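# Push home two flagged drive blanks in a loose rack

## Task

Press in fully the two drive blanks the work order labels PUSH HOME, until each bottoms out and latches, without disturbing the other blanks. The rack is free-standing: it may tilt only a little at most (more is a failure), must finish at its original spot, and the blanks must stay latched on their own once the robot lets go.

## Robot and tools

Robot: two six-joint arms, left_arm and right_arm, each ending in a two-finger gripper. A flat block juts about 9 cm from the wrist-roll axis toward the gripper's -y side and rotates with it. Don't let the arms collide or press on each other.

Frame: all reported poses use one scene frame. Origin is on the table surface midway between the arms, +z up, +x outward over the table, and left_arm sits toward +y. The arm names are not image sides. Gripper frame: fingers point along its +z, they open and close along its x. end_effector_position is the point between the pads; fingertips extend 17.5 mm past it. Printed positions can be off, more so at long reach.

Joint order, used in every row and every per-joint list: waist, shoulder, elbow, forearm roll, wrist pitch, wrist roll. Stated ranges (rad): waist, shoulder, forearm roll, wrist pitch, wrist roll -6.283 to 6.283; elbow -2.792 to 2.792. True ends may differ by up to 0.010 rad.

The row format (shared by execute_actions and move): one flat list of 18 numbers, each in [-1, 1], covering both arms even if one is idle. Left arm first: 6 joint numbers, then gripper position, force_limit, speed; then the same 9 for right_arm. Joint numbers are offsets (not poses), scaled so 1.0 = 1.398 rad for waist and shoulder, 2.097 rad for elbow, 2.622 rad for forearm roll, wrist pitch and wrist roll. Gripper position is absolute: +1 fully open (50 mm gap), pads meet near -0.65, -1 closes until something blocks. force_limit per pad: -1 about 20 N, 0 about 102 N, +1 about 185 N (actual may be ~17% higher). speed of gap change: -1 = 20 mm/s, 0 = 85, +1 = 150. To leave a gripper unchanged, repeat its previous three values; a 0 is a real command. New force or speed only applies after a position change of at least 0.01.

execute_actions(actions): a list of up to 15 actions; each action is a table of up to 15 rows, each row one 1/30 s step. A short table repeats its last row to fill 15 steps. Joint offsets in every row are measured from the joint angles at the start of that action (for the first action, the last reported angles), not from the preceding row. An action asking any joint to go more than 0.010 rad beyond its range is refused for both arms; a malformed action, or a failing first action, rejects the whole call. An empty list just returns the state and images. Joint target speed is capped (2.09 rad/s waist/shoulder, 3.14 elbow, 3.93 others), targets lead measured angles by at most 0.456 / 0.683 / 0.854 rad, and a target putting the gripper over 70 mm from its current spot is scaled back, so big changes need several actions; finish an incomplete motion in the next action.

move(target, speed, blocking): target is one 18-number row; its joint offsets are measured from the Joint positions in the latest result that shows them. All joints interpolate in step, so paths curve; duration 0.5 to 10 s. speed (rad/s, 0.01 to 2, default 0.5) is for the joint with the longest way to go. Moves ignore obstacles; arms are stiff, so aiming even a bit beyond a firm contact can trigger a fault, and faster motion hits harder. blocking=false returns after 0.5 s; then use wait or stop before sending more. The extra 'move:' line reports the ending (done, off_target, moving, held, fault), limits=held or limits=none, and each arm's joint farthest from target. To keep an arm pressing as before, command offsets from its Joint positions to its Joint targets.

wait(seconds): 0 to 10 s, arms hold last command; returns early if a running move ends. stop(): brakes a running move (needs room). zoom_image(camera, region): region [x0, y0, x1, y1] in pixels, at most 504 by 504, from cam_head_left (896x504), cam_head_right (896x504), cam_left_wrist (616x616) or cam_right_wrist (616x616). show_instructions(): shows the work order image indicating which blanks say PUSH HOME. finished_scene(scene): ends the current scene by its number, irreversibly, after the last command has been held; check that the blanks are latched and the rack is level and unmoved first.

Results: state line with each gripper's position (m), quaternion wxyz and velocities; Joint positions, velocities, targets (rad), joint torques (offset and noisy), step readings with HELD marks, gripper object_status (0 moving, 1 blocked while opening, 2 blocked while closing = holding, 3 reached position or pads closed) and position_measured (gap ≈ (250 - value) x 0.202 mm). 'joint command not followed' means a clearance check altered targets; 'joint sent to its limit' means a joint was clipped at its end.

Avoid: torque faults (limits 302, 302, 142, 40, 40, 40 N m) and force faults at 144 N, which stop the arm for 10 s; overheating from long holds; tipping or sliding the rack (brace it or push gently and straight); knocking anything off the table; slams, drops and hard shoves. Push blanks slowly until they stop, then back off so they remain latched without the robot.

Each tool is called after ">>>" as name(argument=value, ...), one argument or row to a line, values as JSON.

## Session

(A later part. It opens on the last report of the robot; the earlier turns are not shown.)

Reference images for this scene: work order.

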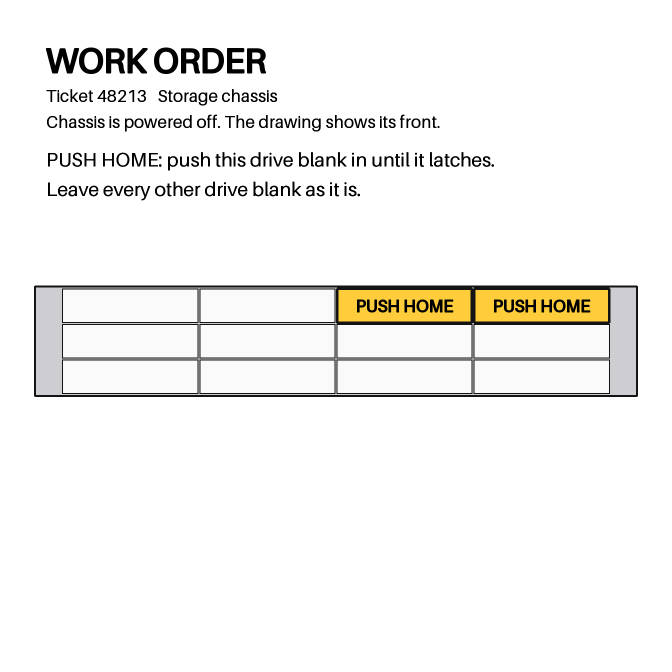

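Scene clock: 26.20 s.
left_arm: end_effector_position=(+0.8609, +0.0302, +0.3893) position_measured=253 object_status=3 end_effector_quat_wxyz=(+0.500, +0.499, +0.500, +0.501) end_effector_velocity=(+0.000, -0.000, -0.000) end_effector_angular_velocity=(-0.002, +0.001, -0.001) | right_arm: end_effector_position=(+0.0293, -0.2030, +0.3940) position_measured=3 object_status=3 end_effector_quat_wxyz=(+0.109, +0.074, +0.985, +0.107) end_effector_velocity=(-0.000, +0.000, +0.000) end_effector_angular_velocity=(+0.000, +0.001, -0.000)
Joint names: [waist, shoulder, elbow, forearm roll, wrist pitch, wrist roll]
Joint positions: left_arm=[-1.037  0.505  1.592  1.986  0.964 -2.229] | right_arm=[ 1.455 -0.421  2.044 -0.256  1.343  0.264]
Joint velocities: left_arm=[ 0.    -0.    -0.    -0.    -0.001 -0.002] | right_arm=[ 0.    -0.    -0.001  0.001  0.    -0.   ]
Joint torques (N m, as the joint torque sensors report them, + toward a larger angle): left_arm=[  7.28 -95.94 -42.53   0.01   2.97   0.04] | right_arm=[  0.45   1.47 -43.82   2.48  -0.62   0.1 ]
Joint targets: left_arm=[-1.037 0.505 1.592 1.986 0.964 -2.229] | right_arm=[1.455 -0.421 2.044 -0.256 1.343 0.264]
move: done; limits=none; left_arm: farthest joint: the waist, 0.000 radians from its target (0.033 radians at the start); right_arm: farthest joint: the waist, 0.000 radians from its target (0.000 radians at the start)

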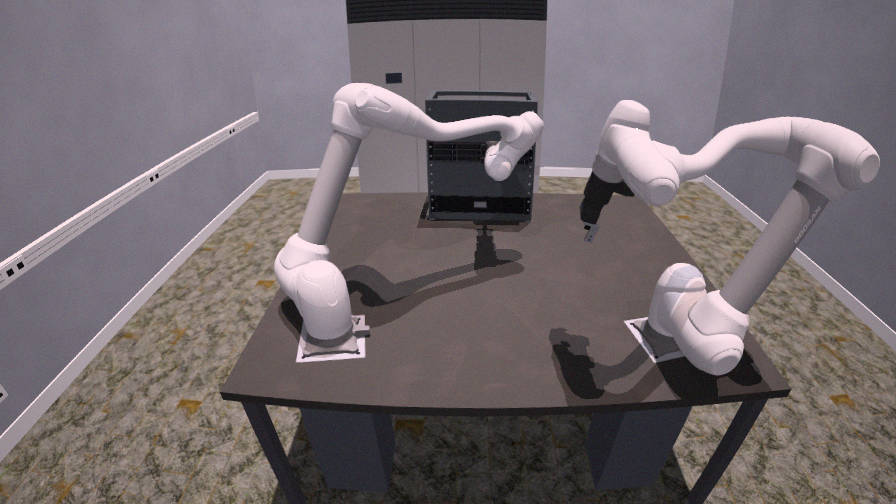

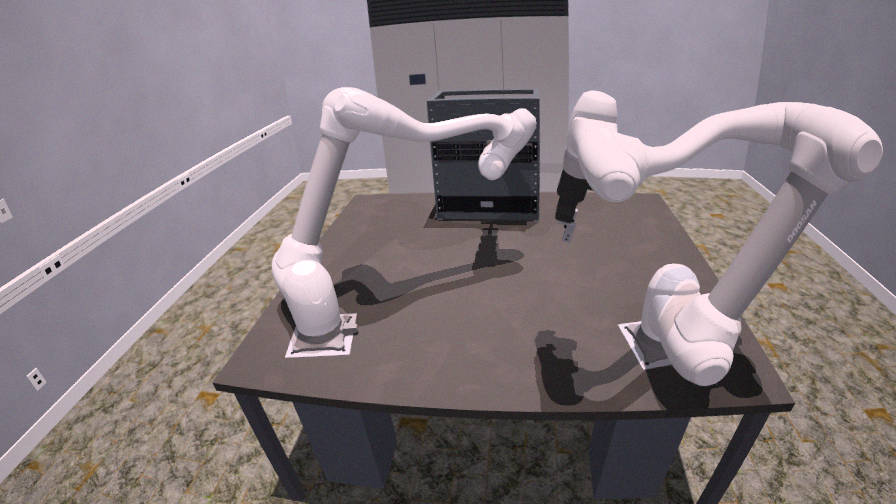

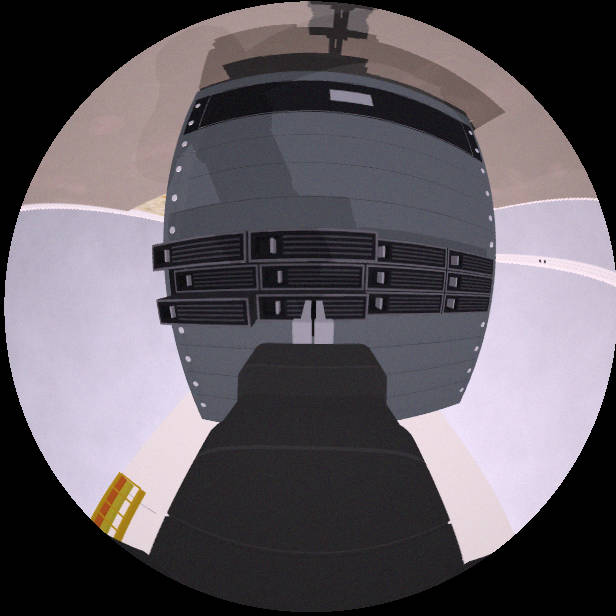

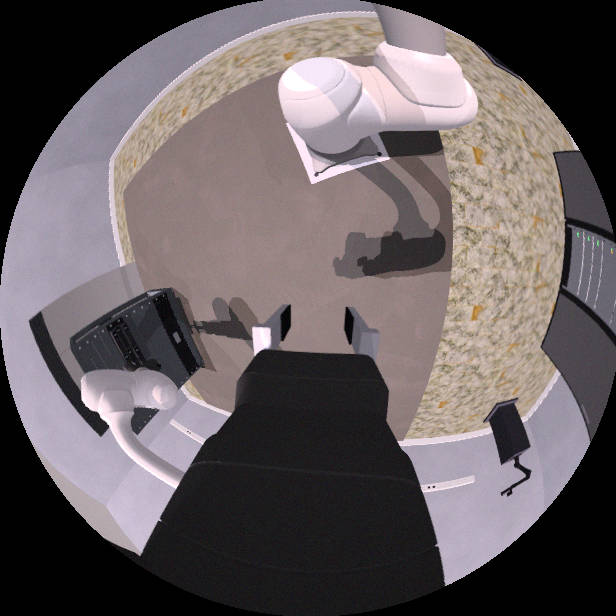

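>>> move(
  target=[0.0011,0.001,-0.001,0.0003,-0.0006,0.0001,-1,0,0,0,0,0,0,0,0,1,0,0],
  speed=0.01,
)

Scene clock: 27.83 s.
left_arm: end_effector_position=(+0.8624, +0.0303, +0.3892) position_measured=253 object_status=3 end_effector_quat_wxyz=(+0.500, +0.499, +0.500, +0.501) end_effector_velocity=(-0.000, -0.000, +0.000) end_effector_angular_velocity=(-0.001, +0.000, -0.001) | right_arm: end_effector_position=(+0.0293, -0.2030, +0.3940) position_measured=3 object_status=3 end_effector_quat_wxyz=(+0.109, +0.074, +0.985, +0.107) end_effector_velocity=(-0.000, +0.000, +0.000) end_effector_angular_velocity=(-0.000, +0.001, -0.000)
Joint names: [waist, shoulder, elbow, forearm roll, wrist pitch, wrist roll]
Joint positions: left_arm=[-1.036  0.506  1.59   1.987  0.963 -2.229] | right_arm=[ 1.455 -0.421  2.044 -0.256  1.343  0.264]
Joint velocities: left_arm=[-0.    -0.    -0.    -0.    -0.001 -0.   ] | right_arm=[-0.     0.    -0.     0.001  0.    -0.   ]
Joint torques (N m, as the joint torque sensors report them, + toward a larger angle): left_arm=[  7.92 -96.15 -42.43  -0.23   2.71  -0.04] | right_arm=[ -0.45   1.98 -43.17   2.4   -0.83   0.26]
Joint targets: left_arm=[-1.036 0.506 1.590 1.987 0.963 -2.229] | right_arm=[1.455 -0.421 2.044 -0.256 1.343 0.264]
move: done; limits=none; left_arm: farthest joint: the waist, 0.000 radians from its target (0.002 radians at the start); right_arm: farthest joint: the waist, 0.000 radians from its target (0.000 radians at the start)

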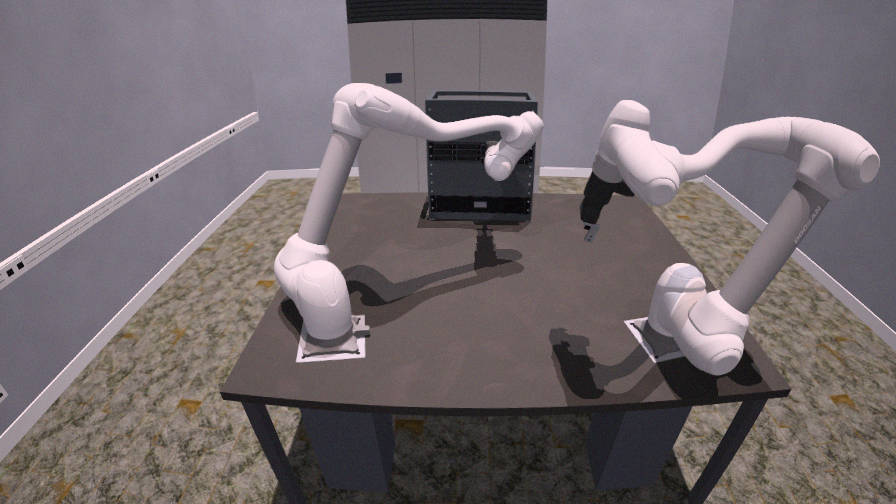

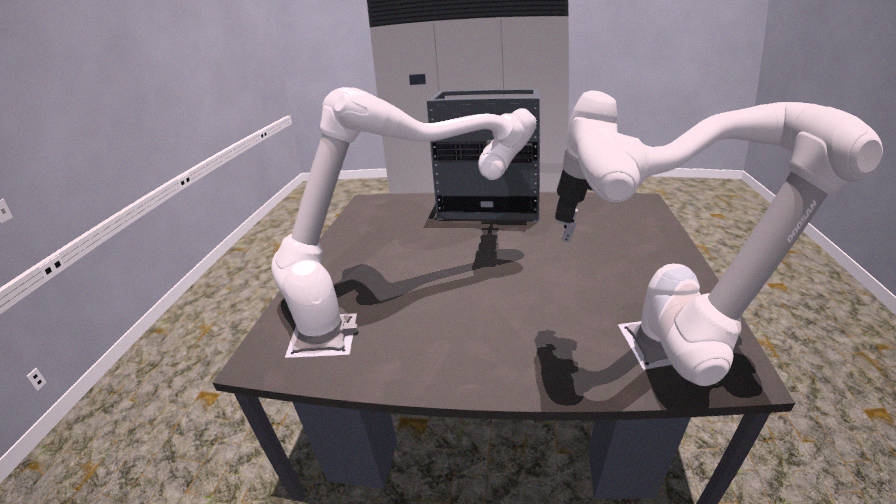

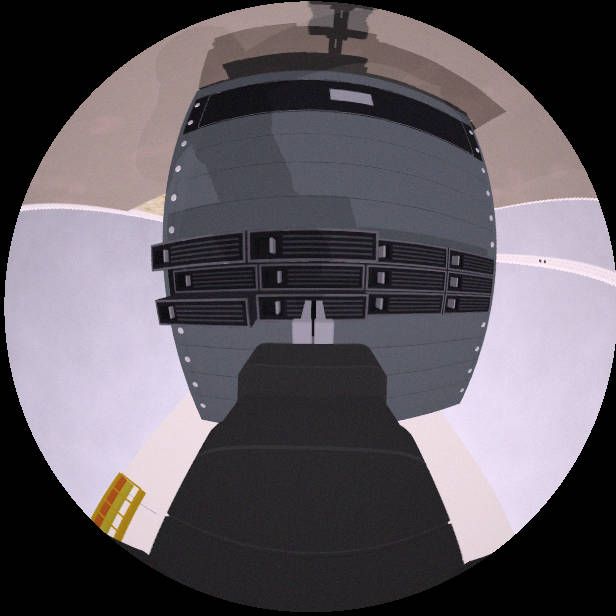

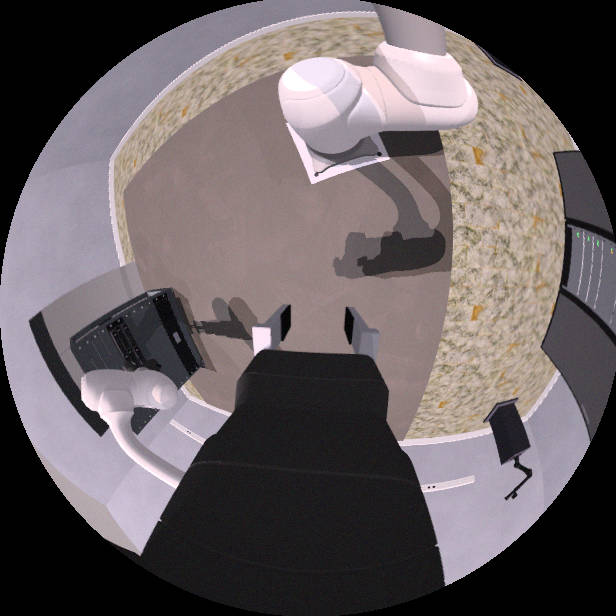

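Still in the spring zone; another 1.5 mm.

>>> move(
  target=[0.0011,0.001,-0.001,0.0003,-0.0006,0.0001,-1,0,0,0,0,0,0,0,0,1,0,0],
  speed=0.01,
)

>>> zoom_image(
  camera="cam_left_wrist",
  region=[230, 240, 430, 350],
)

Scene clock: 29.47 s.
left_arm: end_effector_position=(+0.8639, +0.0304, +0.3891) position_measured=253 object_status=3 end_effector_quat_wxyz=(+0.500, +0.500, +0.500, +0.501) end_effector_velocity=(+0.000, +0.000, +0.001) end_effector_angular_velocity=(-0.000, -0.001, +0.000) | right_arm: end_effector_position=(+0.0293, -0.2030, +0.3940) position_measured=3 object_status=3 end_effector_quat_wxyz=(+0.109, +0.074, +0.985, +0.107) end_effector_velocity=(-0.000, +0.000, +0.000) end_effector_angular_velocity=(+0.001, +0.001, +0.000)
Joint names: [waist, shoulder, elbow, forearm roll, wrist pitch, wrist roll]
Joint positions: left_arm=[-1.034  0.508  1.588  1.988  0.961 -2.229] | right_arm=[ 1.455 -0.421  2.044 -0.256  1.343  0.264]
Joint velocities: left_arm=[ 0.    -0.    -0.001 -0.     0.     0.001] | right_arm=[ 0.     0.    -0.     0.001 -0.     0.   ]
Joint torques (N m, as the joint torque sensors report them, + toward a larger angle): left_arm=[  5.92 -93.81 -42.68  -0.2    2.61   0.08] | right_arm=[ -0.41   2.12 -43.37   2.43  -0.84   0.28]
Joint targets: left_arm=[-1.034 0.508 1.588 1.988 0.961 -2.229] | right_arm=[1.455 -0.421 2.044 -0.256 1.343 0.264]
move: done; limits=none; left_arm: farthest joint: the waist, 0.000 radians from its target (0.001 radians at the start); right_arm: farthest joint: the waist, 0.000 radians from its target (0.000 radians at the start)

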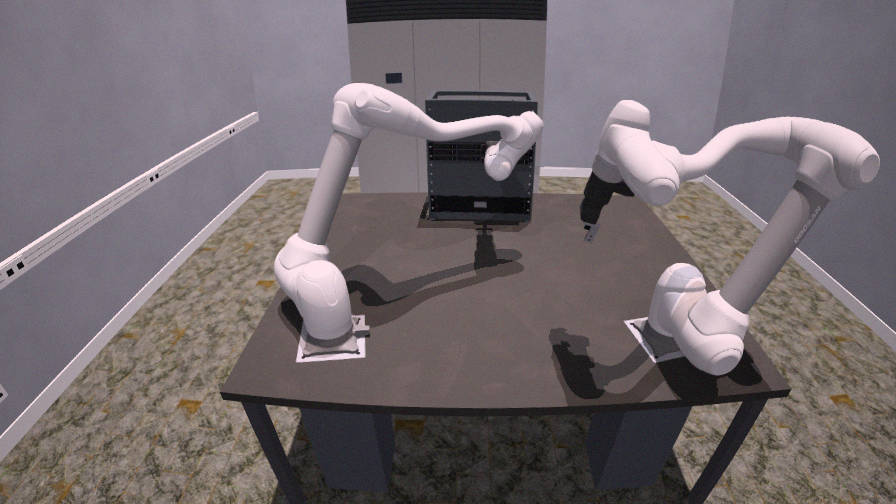

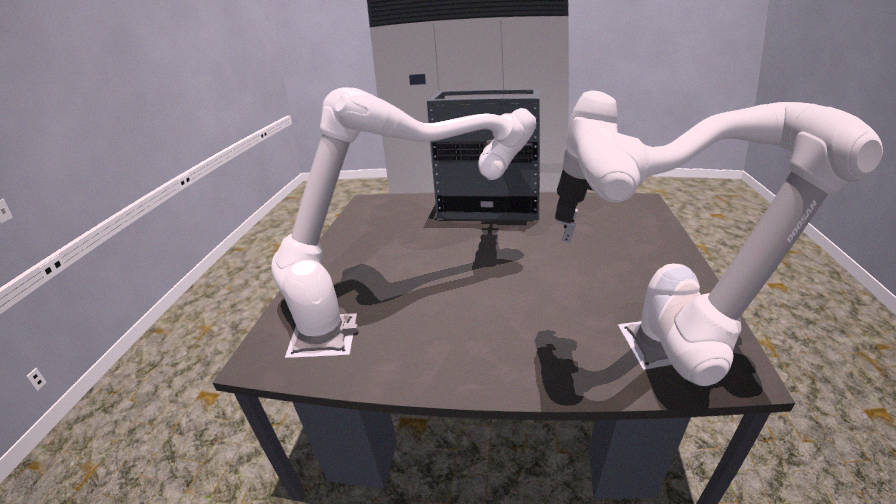

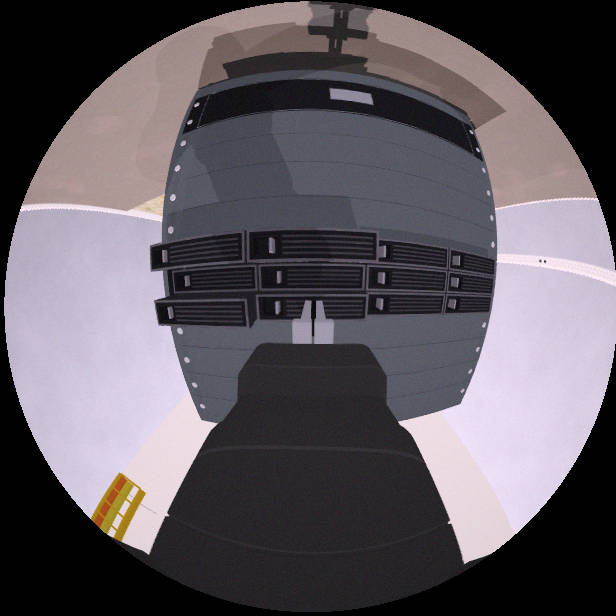

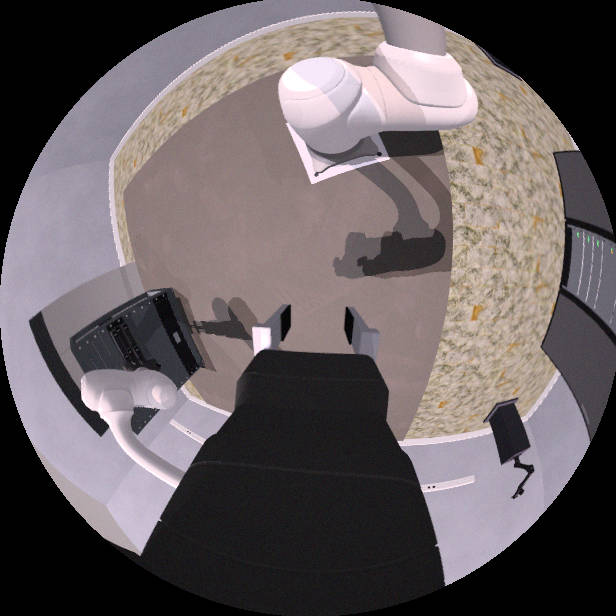

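Region (230, 240, 430, 350) of cam_left_wrist's 616x616 image, scaled by 2.520, with more detail than that image has; it fills the top 277 rows of this view, and the rest is white.

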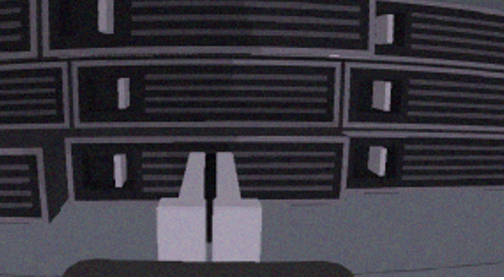

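Force is dropping (past the latch detent). One more mm or so to reach the stop.

>>> move(
  target=[0.0011,0.001,-0.001,0.0003,-0.0006,0.0001,-1,0,0,0,0,0,0,0,0,1,0,0],
  speed=0.01,
)

Scene clock: 30.80 s.
left_arm: end_effector_position=(+0.8654, +0.0305, +0.3890) position_measured=253 object_status=3 end_effector_quat_wxyz=(+0.500, +0.500, +0.500, +0.501) end_effector_velocity=(-0.000, -0.000, -0.001) end_effector_angular_velocity=(+0.001, +0.001, -0.001) | right_arm: end_effector_position=(+0.0293, -0.2030, +0.3940) position_measured=3 object_status=3 end_effector_quat_wxyz=(+0.109, +0.074, +0.985, +0.107) end_effector_velocity=(+0.000, +0.000, -0.000) end_effector_angular_velocity=(+0.001, -0.001, +0.000)
Joint names: [waist, shoulder, elbow, forearm roll, wrist pitch, wrist roll]
Joint positions: left_arm=[-1.033  0.509  1.586  1.989  0.96  -2.228] | right_arm=[ 1.455 -0.421  2.044 -0.256  1.343  0.264]
Joint velocities: left_arm=[-0.    -0.     0.001 -0.    -0.001  0.001] | right_arm=[-0.    -0.     0.    -0.001 -0.001 -0.   ]
Joint torques (N m, as the joint torque sensors report them, + toward a larger angle): left_arm=[  7.93 -94.98 -42.56  -0.39   2.45   0.07] | right_arm=[  0.29   1.26 -43.86   2.45  -0.57   0.19]
Joint targets: left_arm=[-1.033 0.509 1.586 1.989 0.960 -2.228] | right_arm=[1.455 -0.421 2.044 -0.256 1.343 0.264]
move: done; limits=none; left_arm: farthest joint: the waist, 0.000 radians from its target (0.002 radians at the start); right_arm: farthest joint: the waist, 0.000 radians from its target (0.000 radians at the start)

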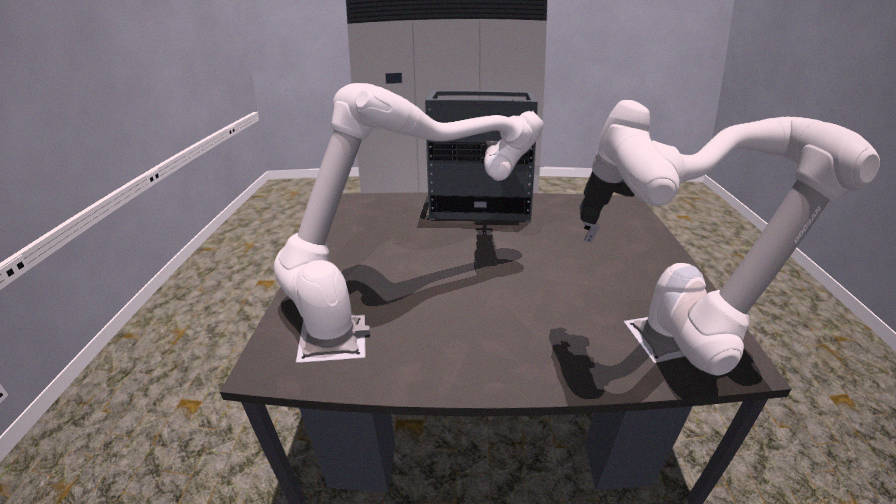

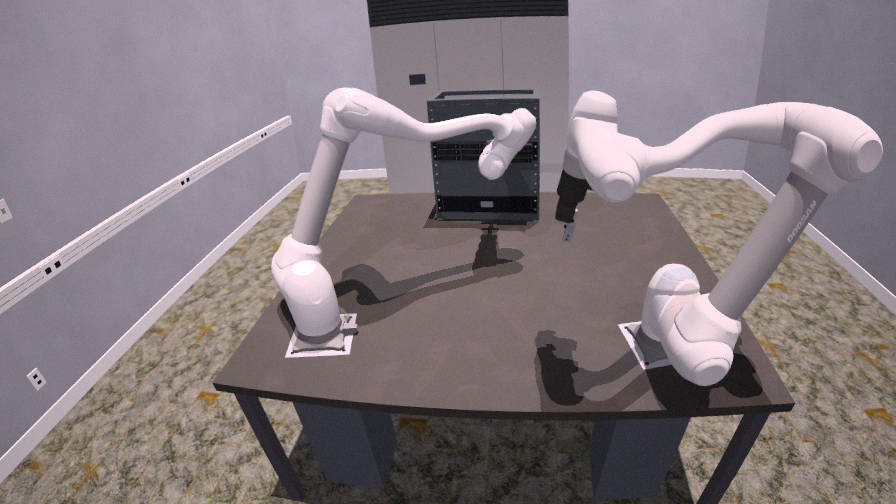

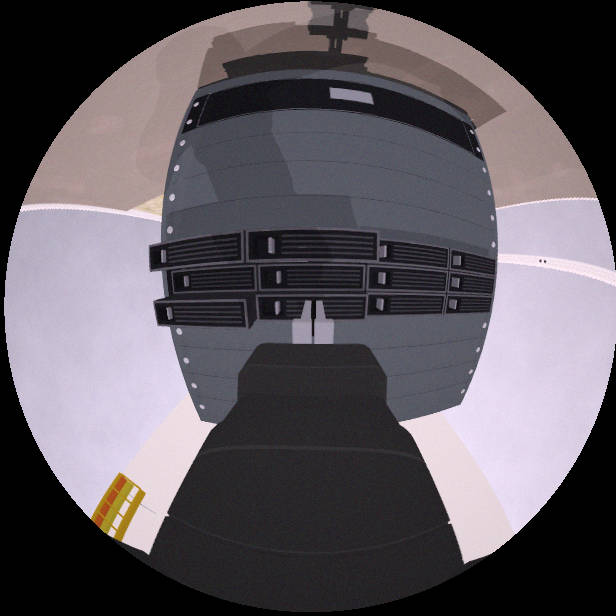

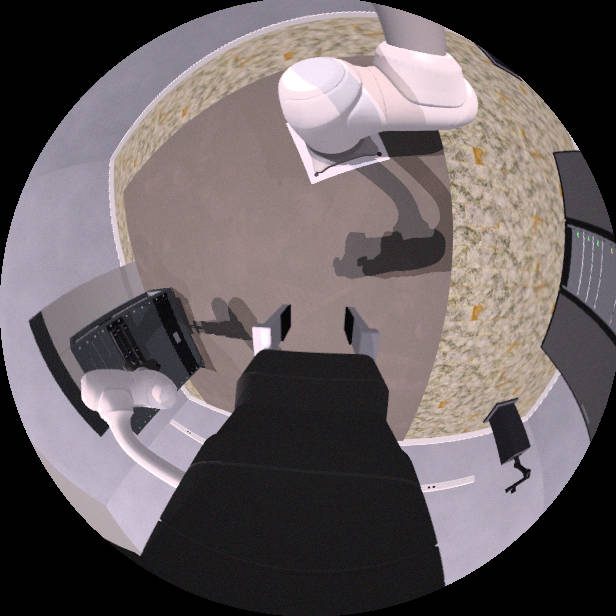

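>>> move(
  target=[0.0011,0.001,-0.001,0.0003,-0.0006,0.0001,-1,0,0,0,0,0,0,0,0,1,0,0],
  speed=0.01,
)

>>> zoom_image(
  camera="cam_left_wrist",
  region=[230, 240, 430, 350],
)

Scene clock: 33.00 s.
left_arm: end_effector_position=(+0.8669, +0.0307, +0.3889) position_measured=253 object_status=3 end_effector_quat_wxyz=(+0.500, +0.500, +0.500, +0.501) end_effector_velocity=(+0.000, -0.000, +0.000) end_effector_angular_velocity=(-0.002, -0.000, -0.001) | right_arm: end_effector_position=(+0.0293, -0.2030, +0.3940) position_measured=3 object_status=3 end_effector_quat_wxyz=(+0.109, +0.074, +0.985, +0.107) end_effector_velocity=(-0.000, +0.000, +0.000) end_effector_angular_velocity=(+0.001, +0.001, +0.001)
Joint names: [waist, shoulder, elbow, forearm roll, wrist pitch, wrist roll]
Joint positions: left_arm=[-1.031  0.511  1.584  1.989  0.958 -2.228] | right_arm=[ 1.455 -0.421  2.044 -0.256  1.343  0.264]
Joint velocities: left_arm=[ 0.    -0.    -0.001  0.    -0.001 -0.002] | right_arm=[ 0.    -0.    -0.001  0.001  0.    -0.001]
Joint torques (N m, as the joint torque sensors report them, + toward a larger angle): left_arm=[  7.65 -94.   -42.29  -0.27   2.48   0.1 ] | right_arm=[ -0.04   0.81 -42.67   2.32  -0.8    0.25]
Joint targets: left_arm=[-1.031 0.511 1.584 1.989 0.958 -2.228] | right_arm=[1.455 -0.421 2.044 -0.256 1.343 0.264]
move: done; limits=none; left_arm: farthest joint: the waist, 0.000 radians from its target (0.001 radians at the start); right_arm: farthest joint: the waist, 0.000 radians from its target (0.000 radians at the start)

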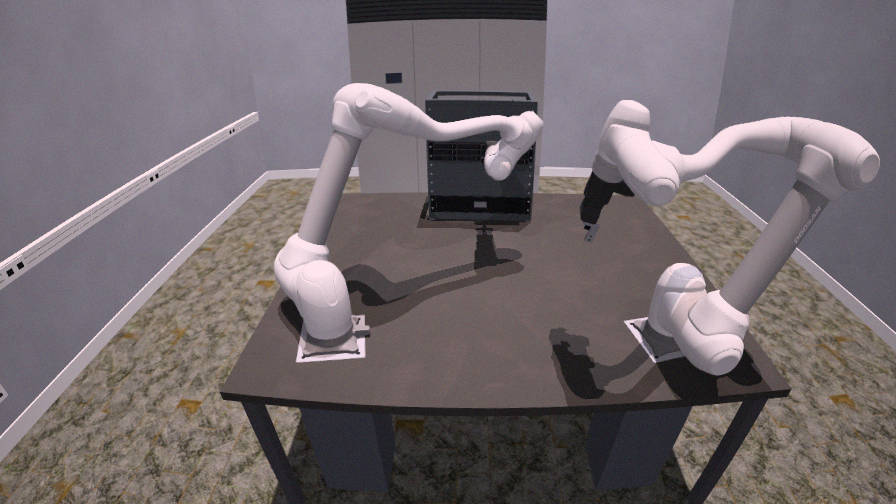

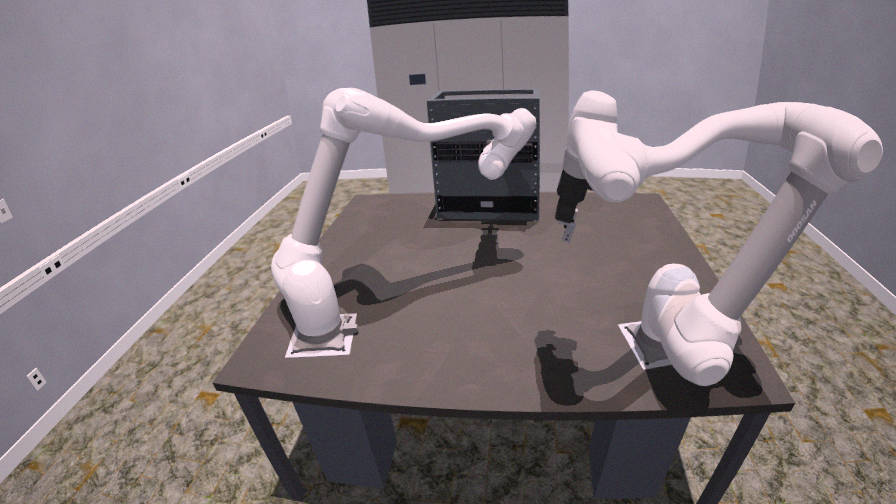

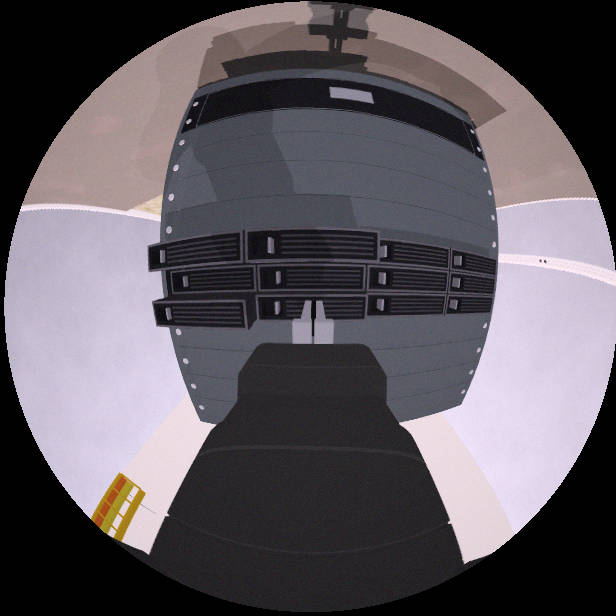

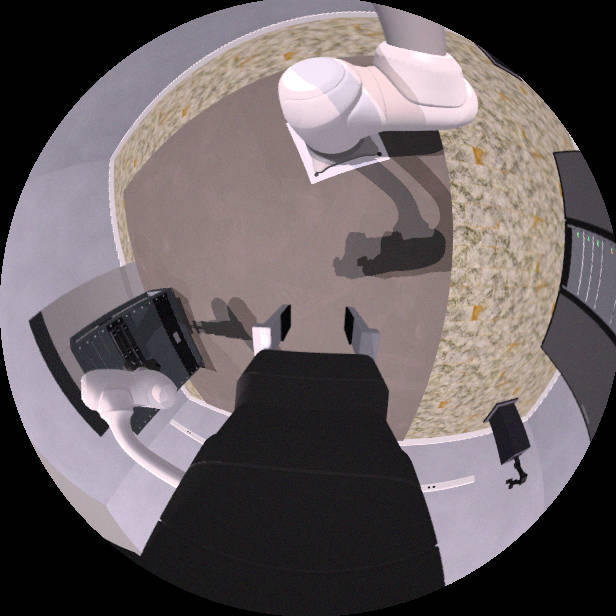

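Region (230, 240, 430, 350) of cam_left_wrist's 616x616 image, scaled by 2.520, with more detail than that image has; it fills the top 277 rows of this view, and the rest is white.

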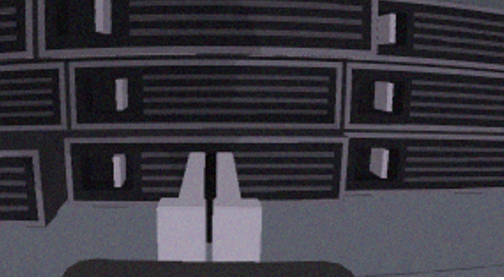

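>>> move(
  target=[0.0011,0.001,-0.001,0.0003,-0.0006,0.0001,-1,0,0,0,0,0,0,0,0,1,0,0],
  speed=0.01,
)

>>> zoom_image(
  camera="cam_left_wrist",
  region=[230, 240, 430, 350],
)

Scene clock: 35.20 s.
left_arm: end_effector_position=(+0.8684, +0.0308, +0.3889) position_measured=253 object_status=3 end_effector_quat_wxyz=(+0.500, +0.500, +0.500, +0.501) end_effector_velocity=(+0.000, -0.000, +0.001) end_effector_angular_velocity=(-0.002, +0.000, -0.001) | right_arm: end_effector_position=(+0.0293, -0.2030, +0.3940) position_measured=3 object_status=3 end_effector_quat_wxyz=(+0.109, +0.074, +0.985, +0.107) end_effector_velocity=(-0.000, -0.000, -0.000) end_effector_angular_velocity=(-0.000, +0.000, +0.000)
Joint names: [waist, shoulder, elbow, forearm roll, wrist pitch, wrist roll]
Joint positions: left_arm=[-1.03   0.512  1.582  1.99   0.957 -2.228] | right_arm=[ 1.455 -0.421  2.044 -0.256  1.343  0.264]
Joint velocities: left_arm=[ 0.    -0.    -0.001 -0.    -0.001 -0.001] | right_arm=[ 0. -0.  0.  0. -0. -0.]
Joint torques (N m, as the joint torque sensors report them, + toward a larger angle): left_arm=[  6.21 -95.96 -42.5   -0.28   2.47   0.02] | right_arm=[  1.09   1.05 -43.01   2.46  -0.76  -0.09]
Joint targets: left_arm=[-1.030 0.512 1.582 1.990 0.957 -2.228] | right_arm=[1.455 -0.421 2.044 -0.256 1.343 0.264]
move: done; limits=none; left_arm: farthest joint: the waist, 0.000 radians from its target (0.002 radians at the start); right_arm: farthest joint: the waist, 0.000 radians from its target (0.000 radians at the start)

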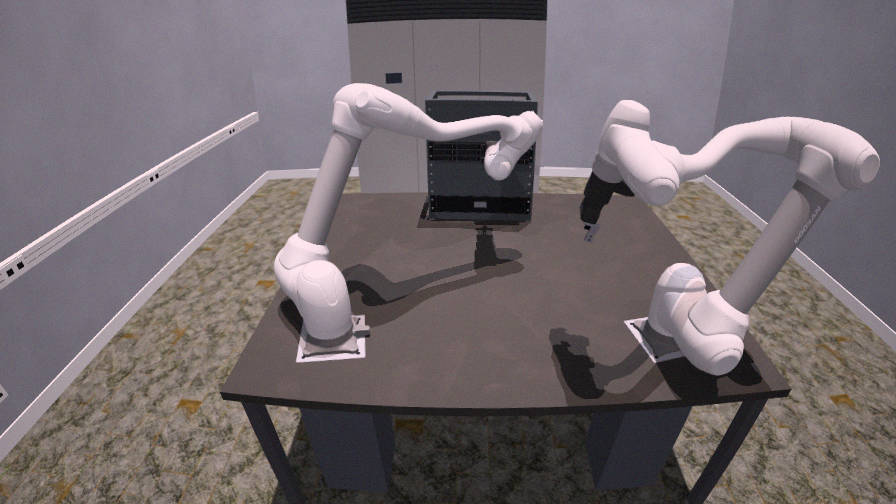

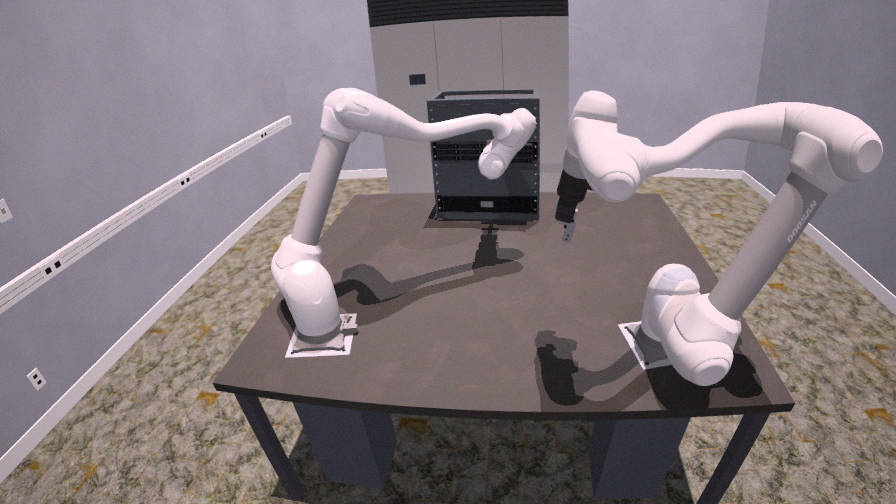

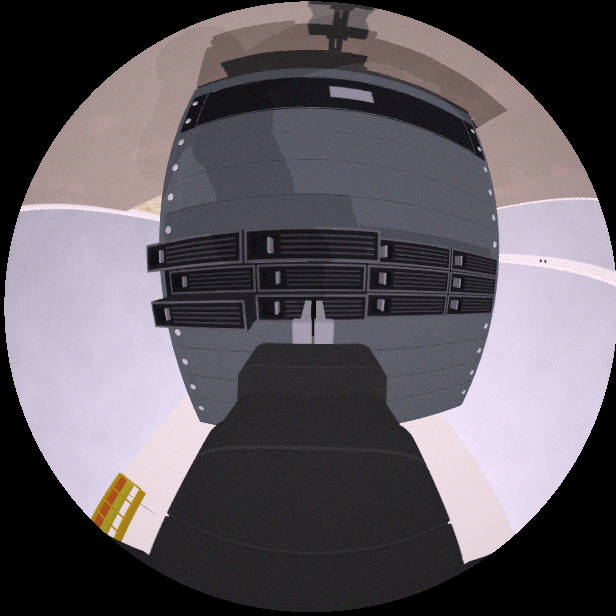

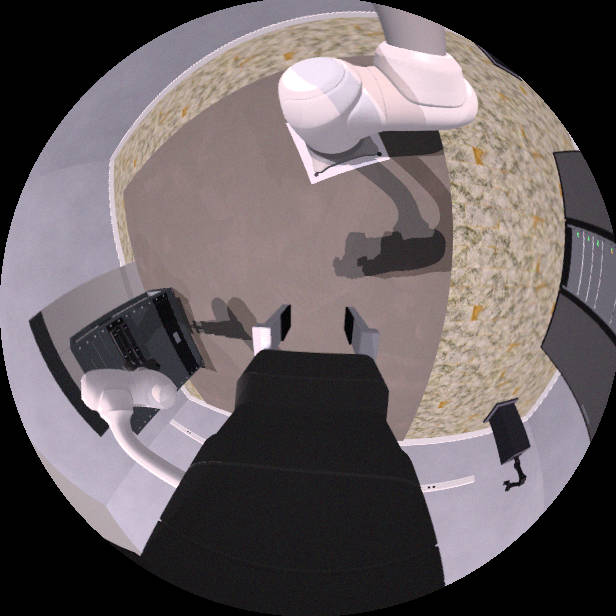

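Region (230, 240, 430, 350) of cam_left_wrist's 616x616 image, scaled by 2.520, with more detail than that image has; it fills the top 277 rows of this view, and the rest is white.

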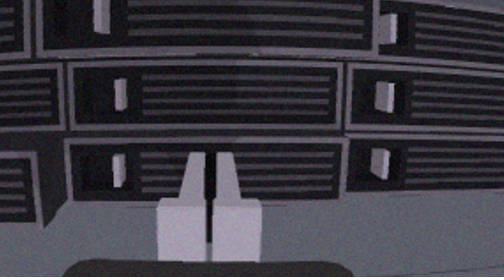

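>>> move(
  target=[0.0011,0.001,-0.001,0.0003,-0.0006,0.0001,-1,0,0,0,0,0,0,0,0,1,0,0],
  speed=0.01,
)

>>> zoom_image(
  camera="cam_left_wrist",
  region=[230, 240, 430, 350],
)

Scene clock: 37.53 s.
left_arm: end_effector_position=(+0.8700, +0.0309, +0.3888) position_measured=253 object_status=3 end_effector_quat_wxyz=(+0.499, +0.500, +0.500, +0.501) end_effector_velocity=(+0.000, +0.001, +0.001) end_effector_angular_velocity=(-0.002, -0.002, +0.003) | right_arm: end_effector_position=(+0.0293, -0.2030, +0.3940) position_measured=3 object_status=3 end_effector_quat_wxyz=(+0.109, +0.074, +0.985, +0.107) end_effector_velocity=(+0.000, +0.000, -0.000) end_effector_angular_velocity=(-0.000, -0.001, -0.000)
Joint names: [waist, shoulder, elbow, forearm roll, wrist pitch, wrist roll]
Joint positions: left_arm=[-1.028  0.513  1.58   1.991  0.955 -2.228] | right_arm=[ 1.455 -0.421  2.044 -0.256  1.343  0.264]
Joint velocities: left_arm=[ 0.    -0.    -0.     0.     0.003 -0.001] | right_arm=[ 0.     0.     0.    -0.001 -0.     0.   ]
Joint torques (N m, as the joint torque sensors report them, + toward a larger angle): left_arm=[  7.89 -95.71 -42.04  -0.36   2.62   0.01] | right_arm=[ -0.78   2.97 -43.47   2.35  -0.8    0.1 ]
Joint targets: left_arm=[-1.028 0.513 1.580 1.991 0.955 -2.228] | right_arm=[1.455 -0.421 2.044 -0.256 1.343 0.264]
move: done; limits=none; left_arm: farthest joint: the waist, 0.000 radians from its target (0.001 radians at the start); right_arm: farthest joint: the waist, 0.000 radians from its target (0.000 radians at the start)

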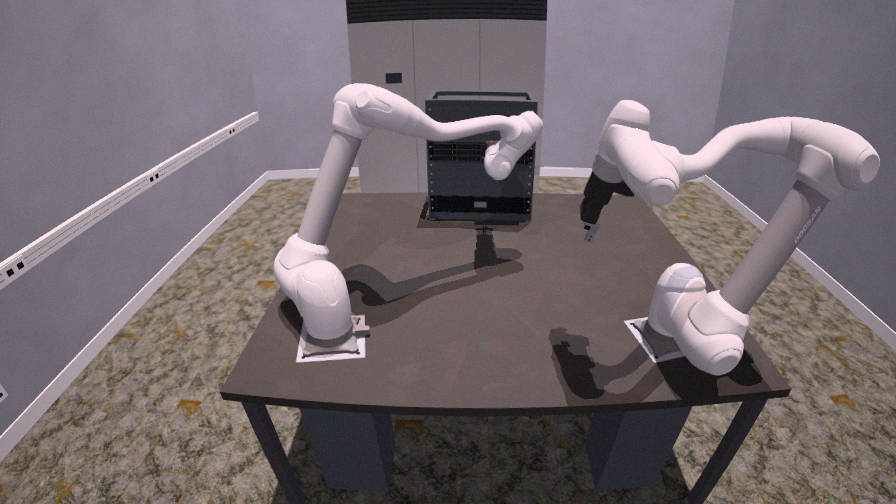

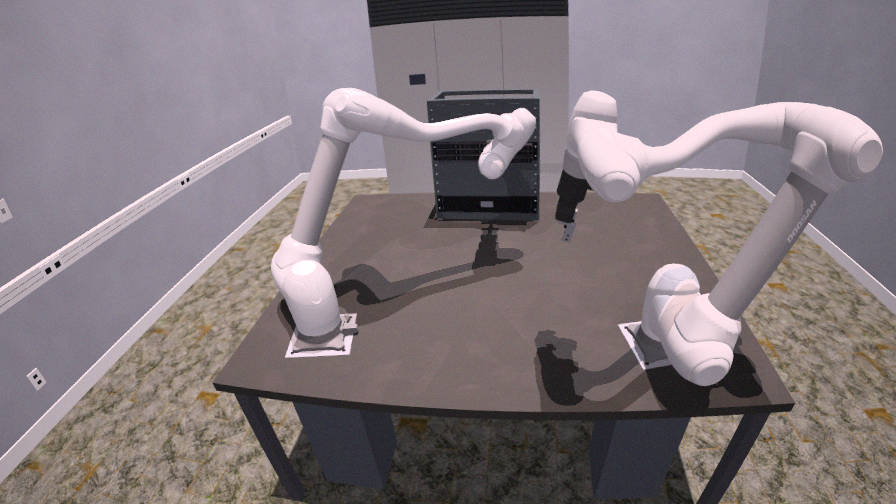

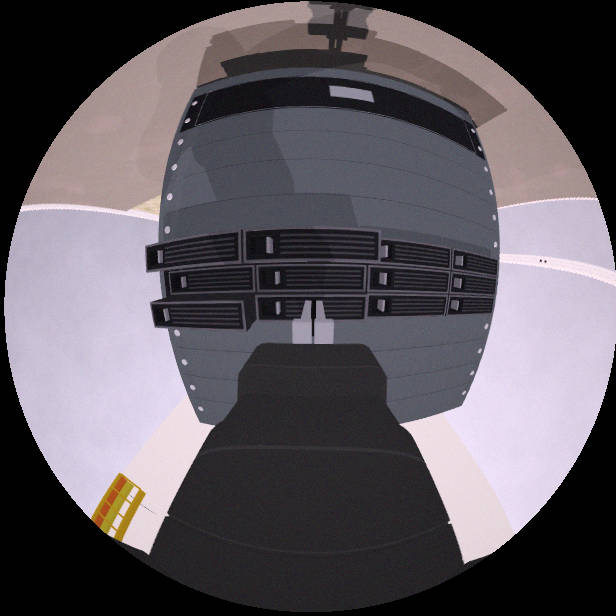

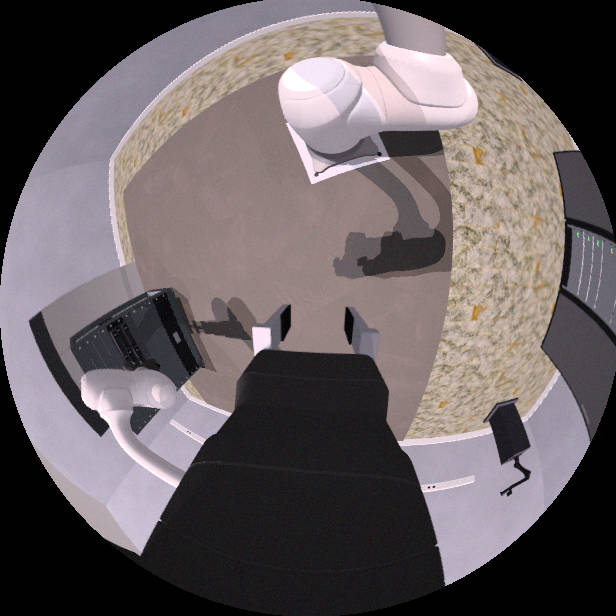

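Region (230, 240, 430, 350) of cam_left_wrist's 616x616 image, scaled by 2.520, with more detail than that image has; it fills the top 277 rows of this view, and the rest is white.

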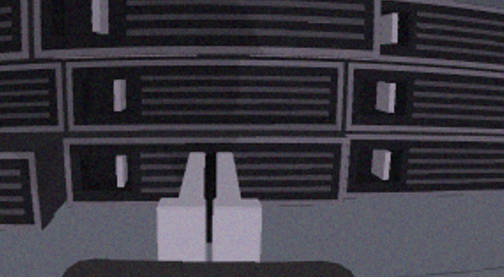

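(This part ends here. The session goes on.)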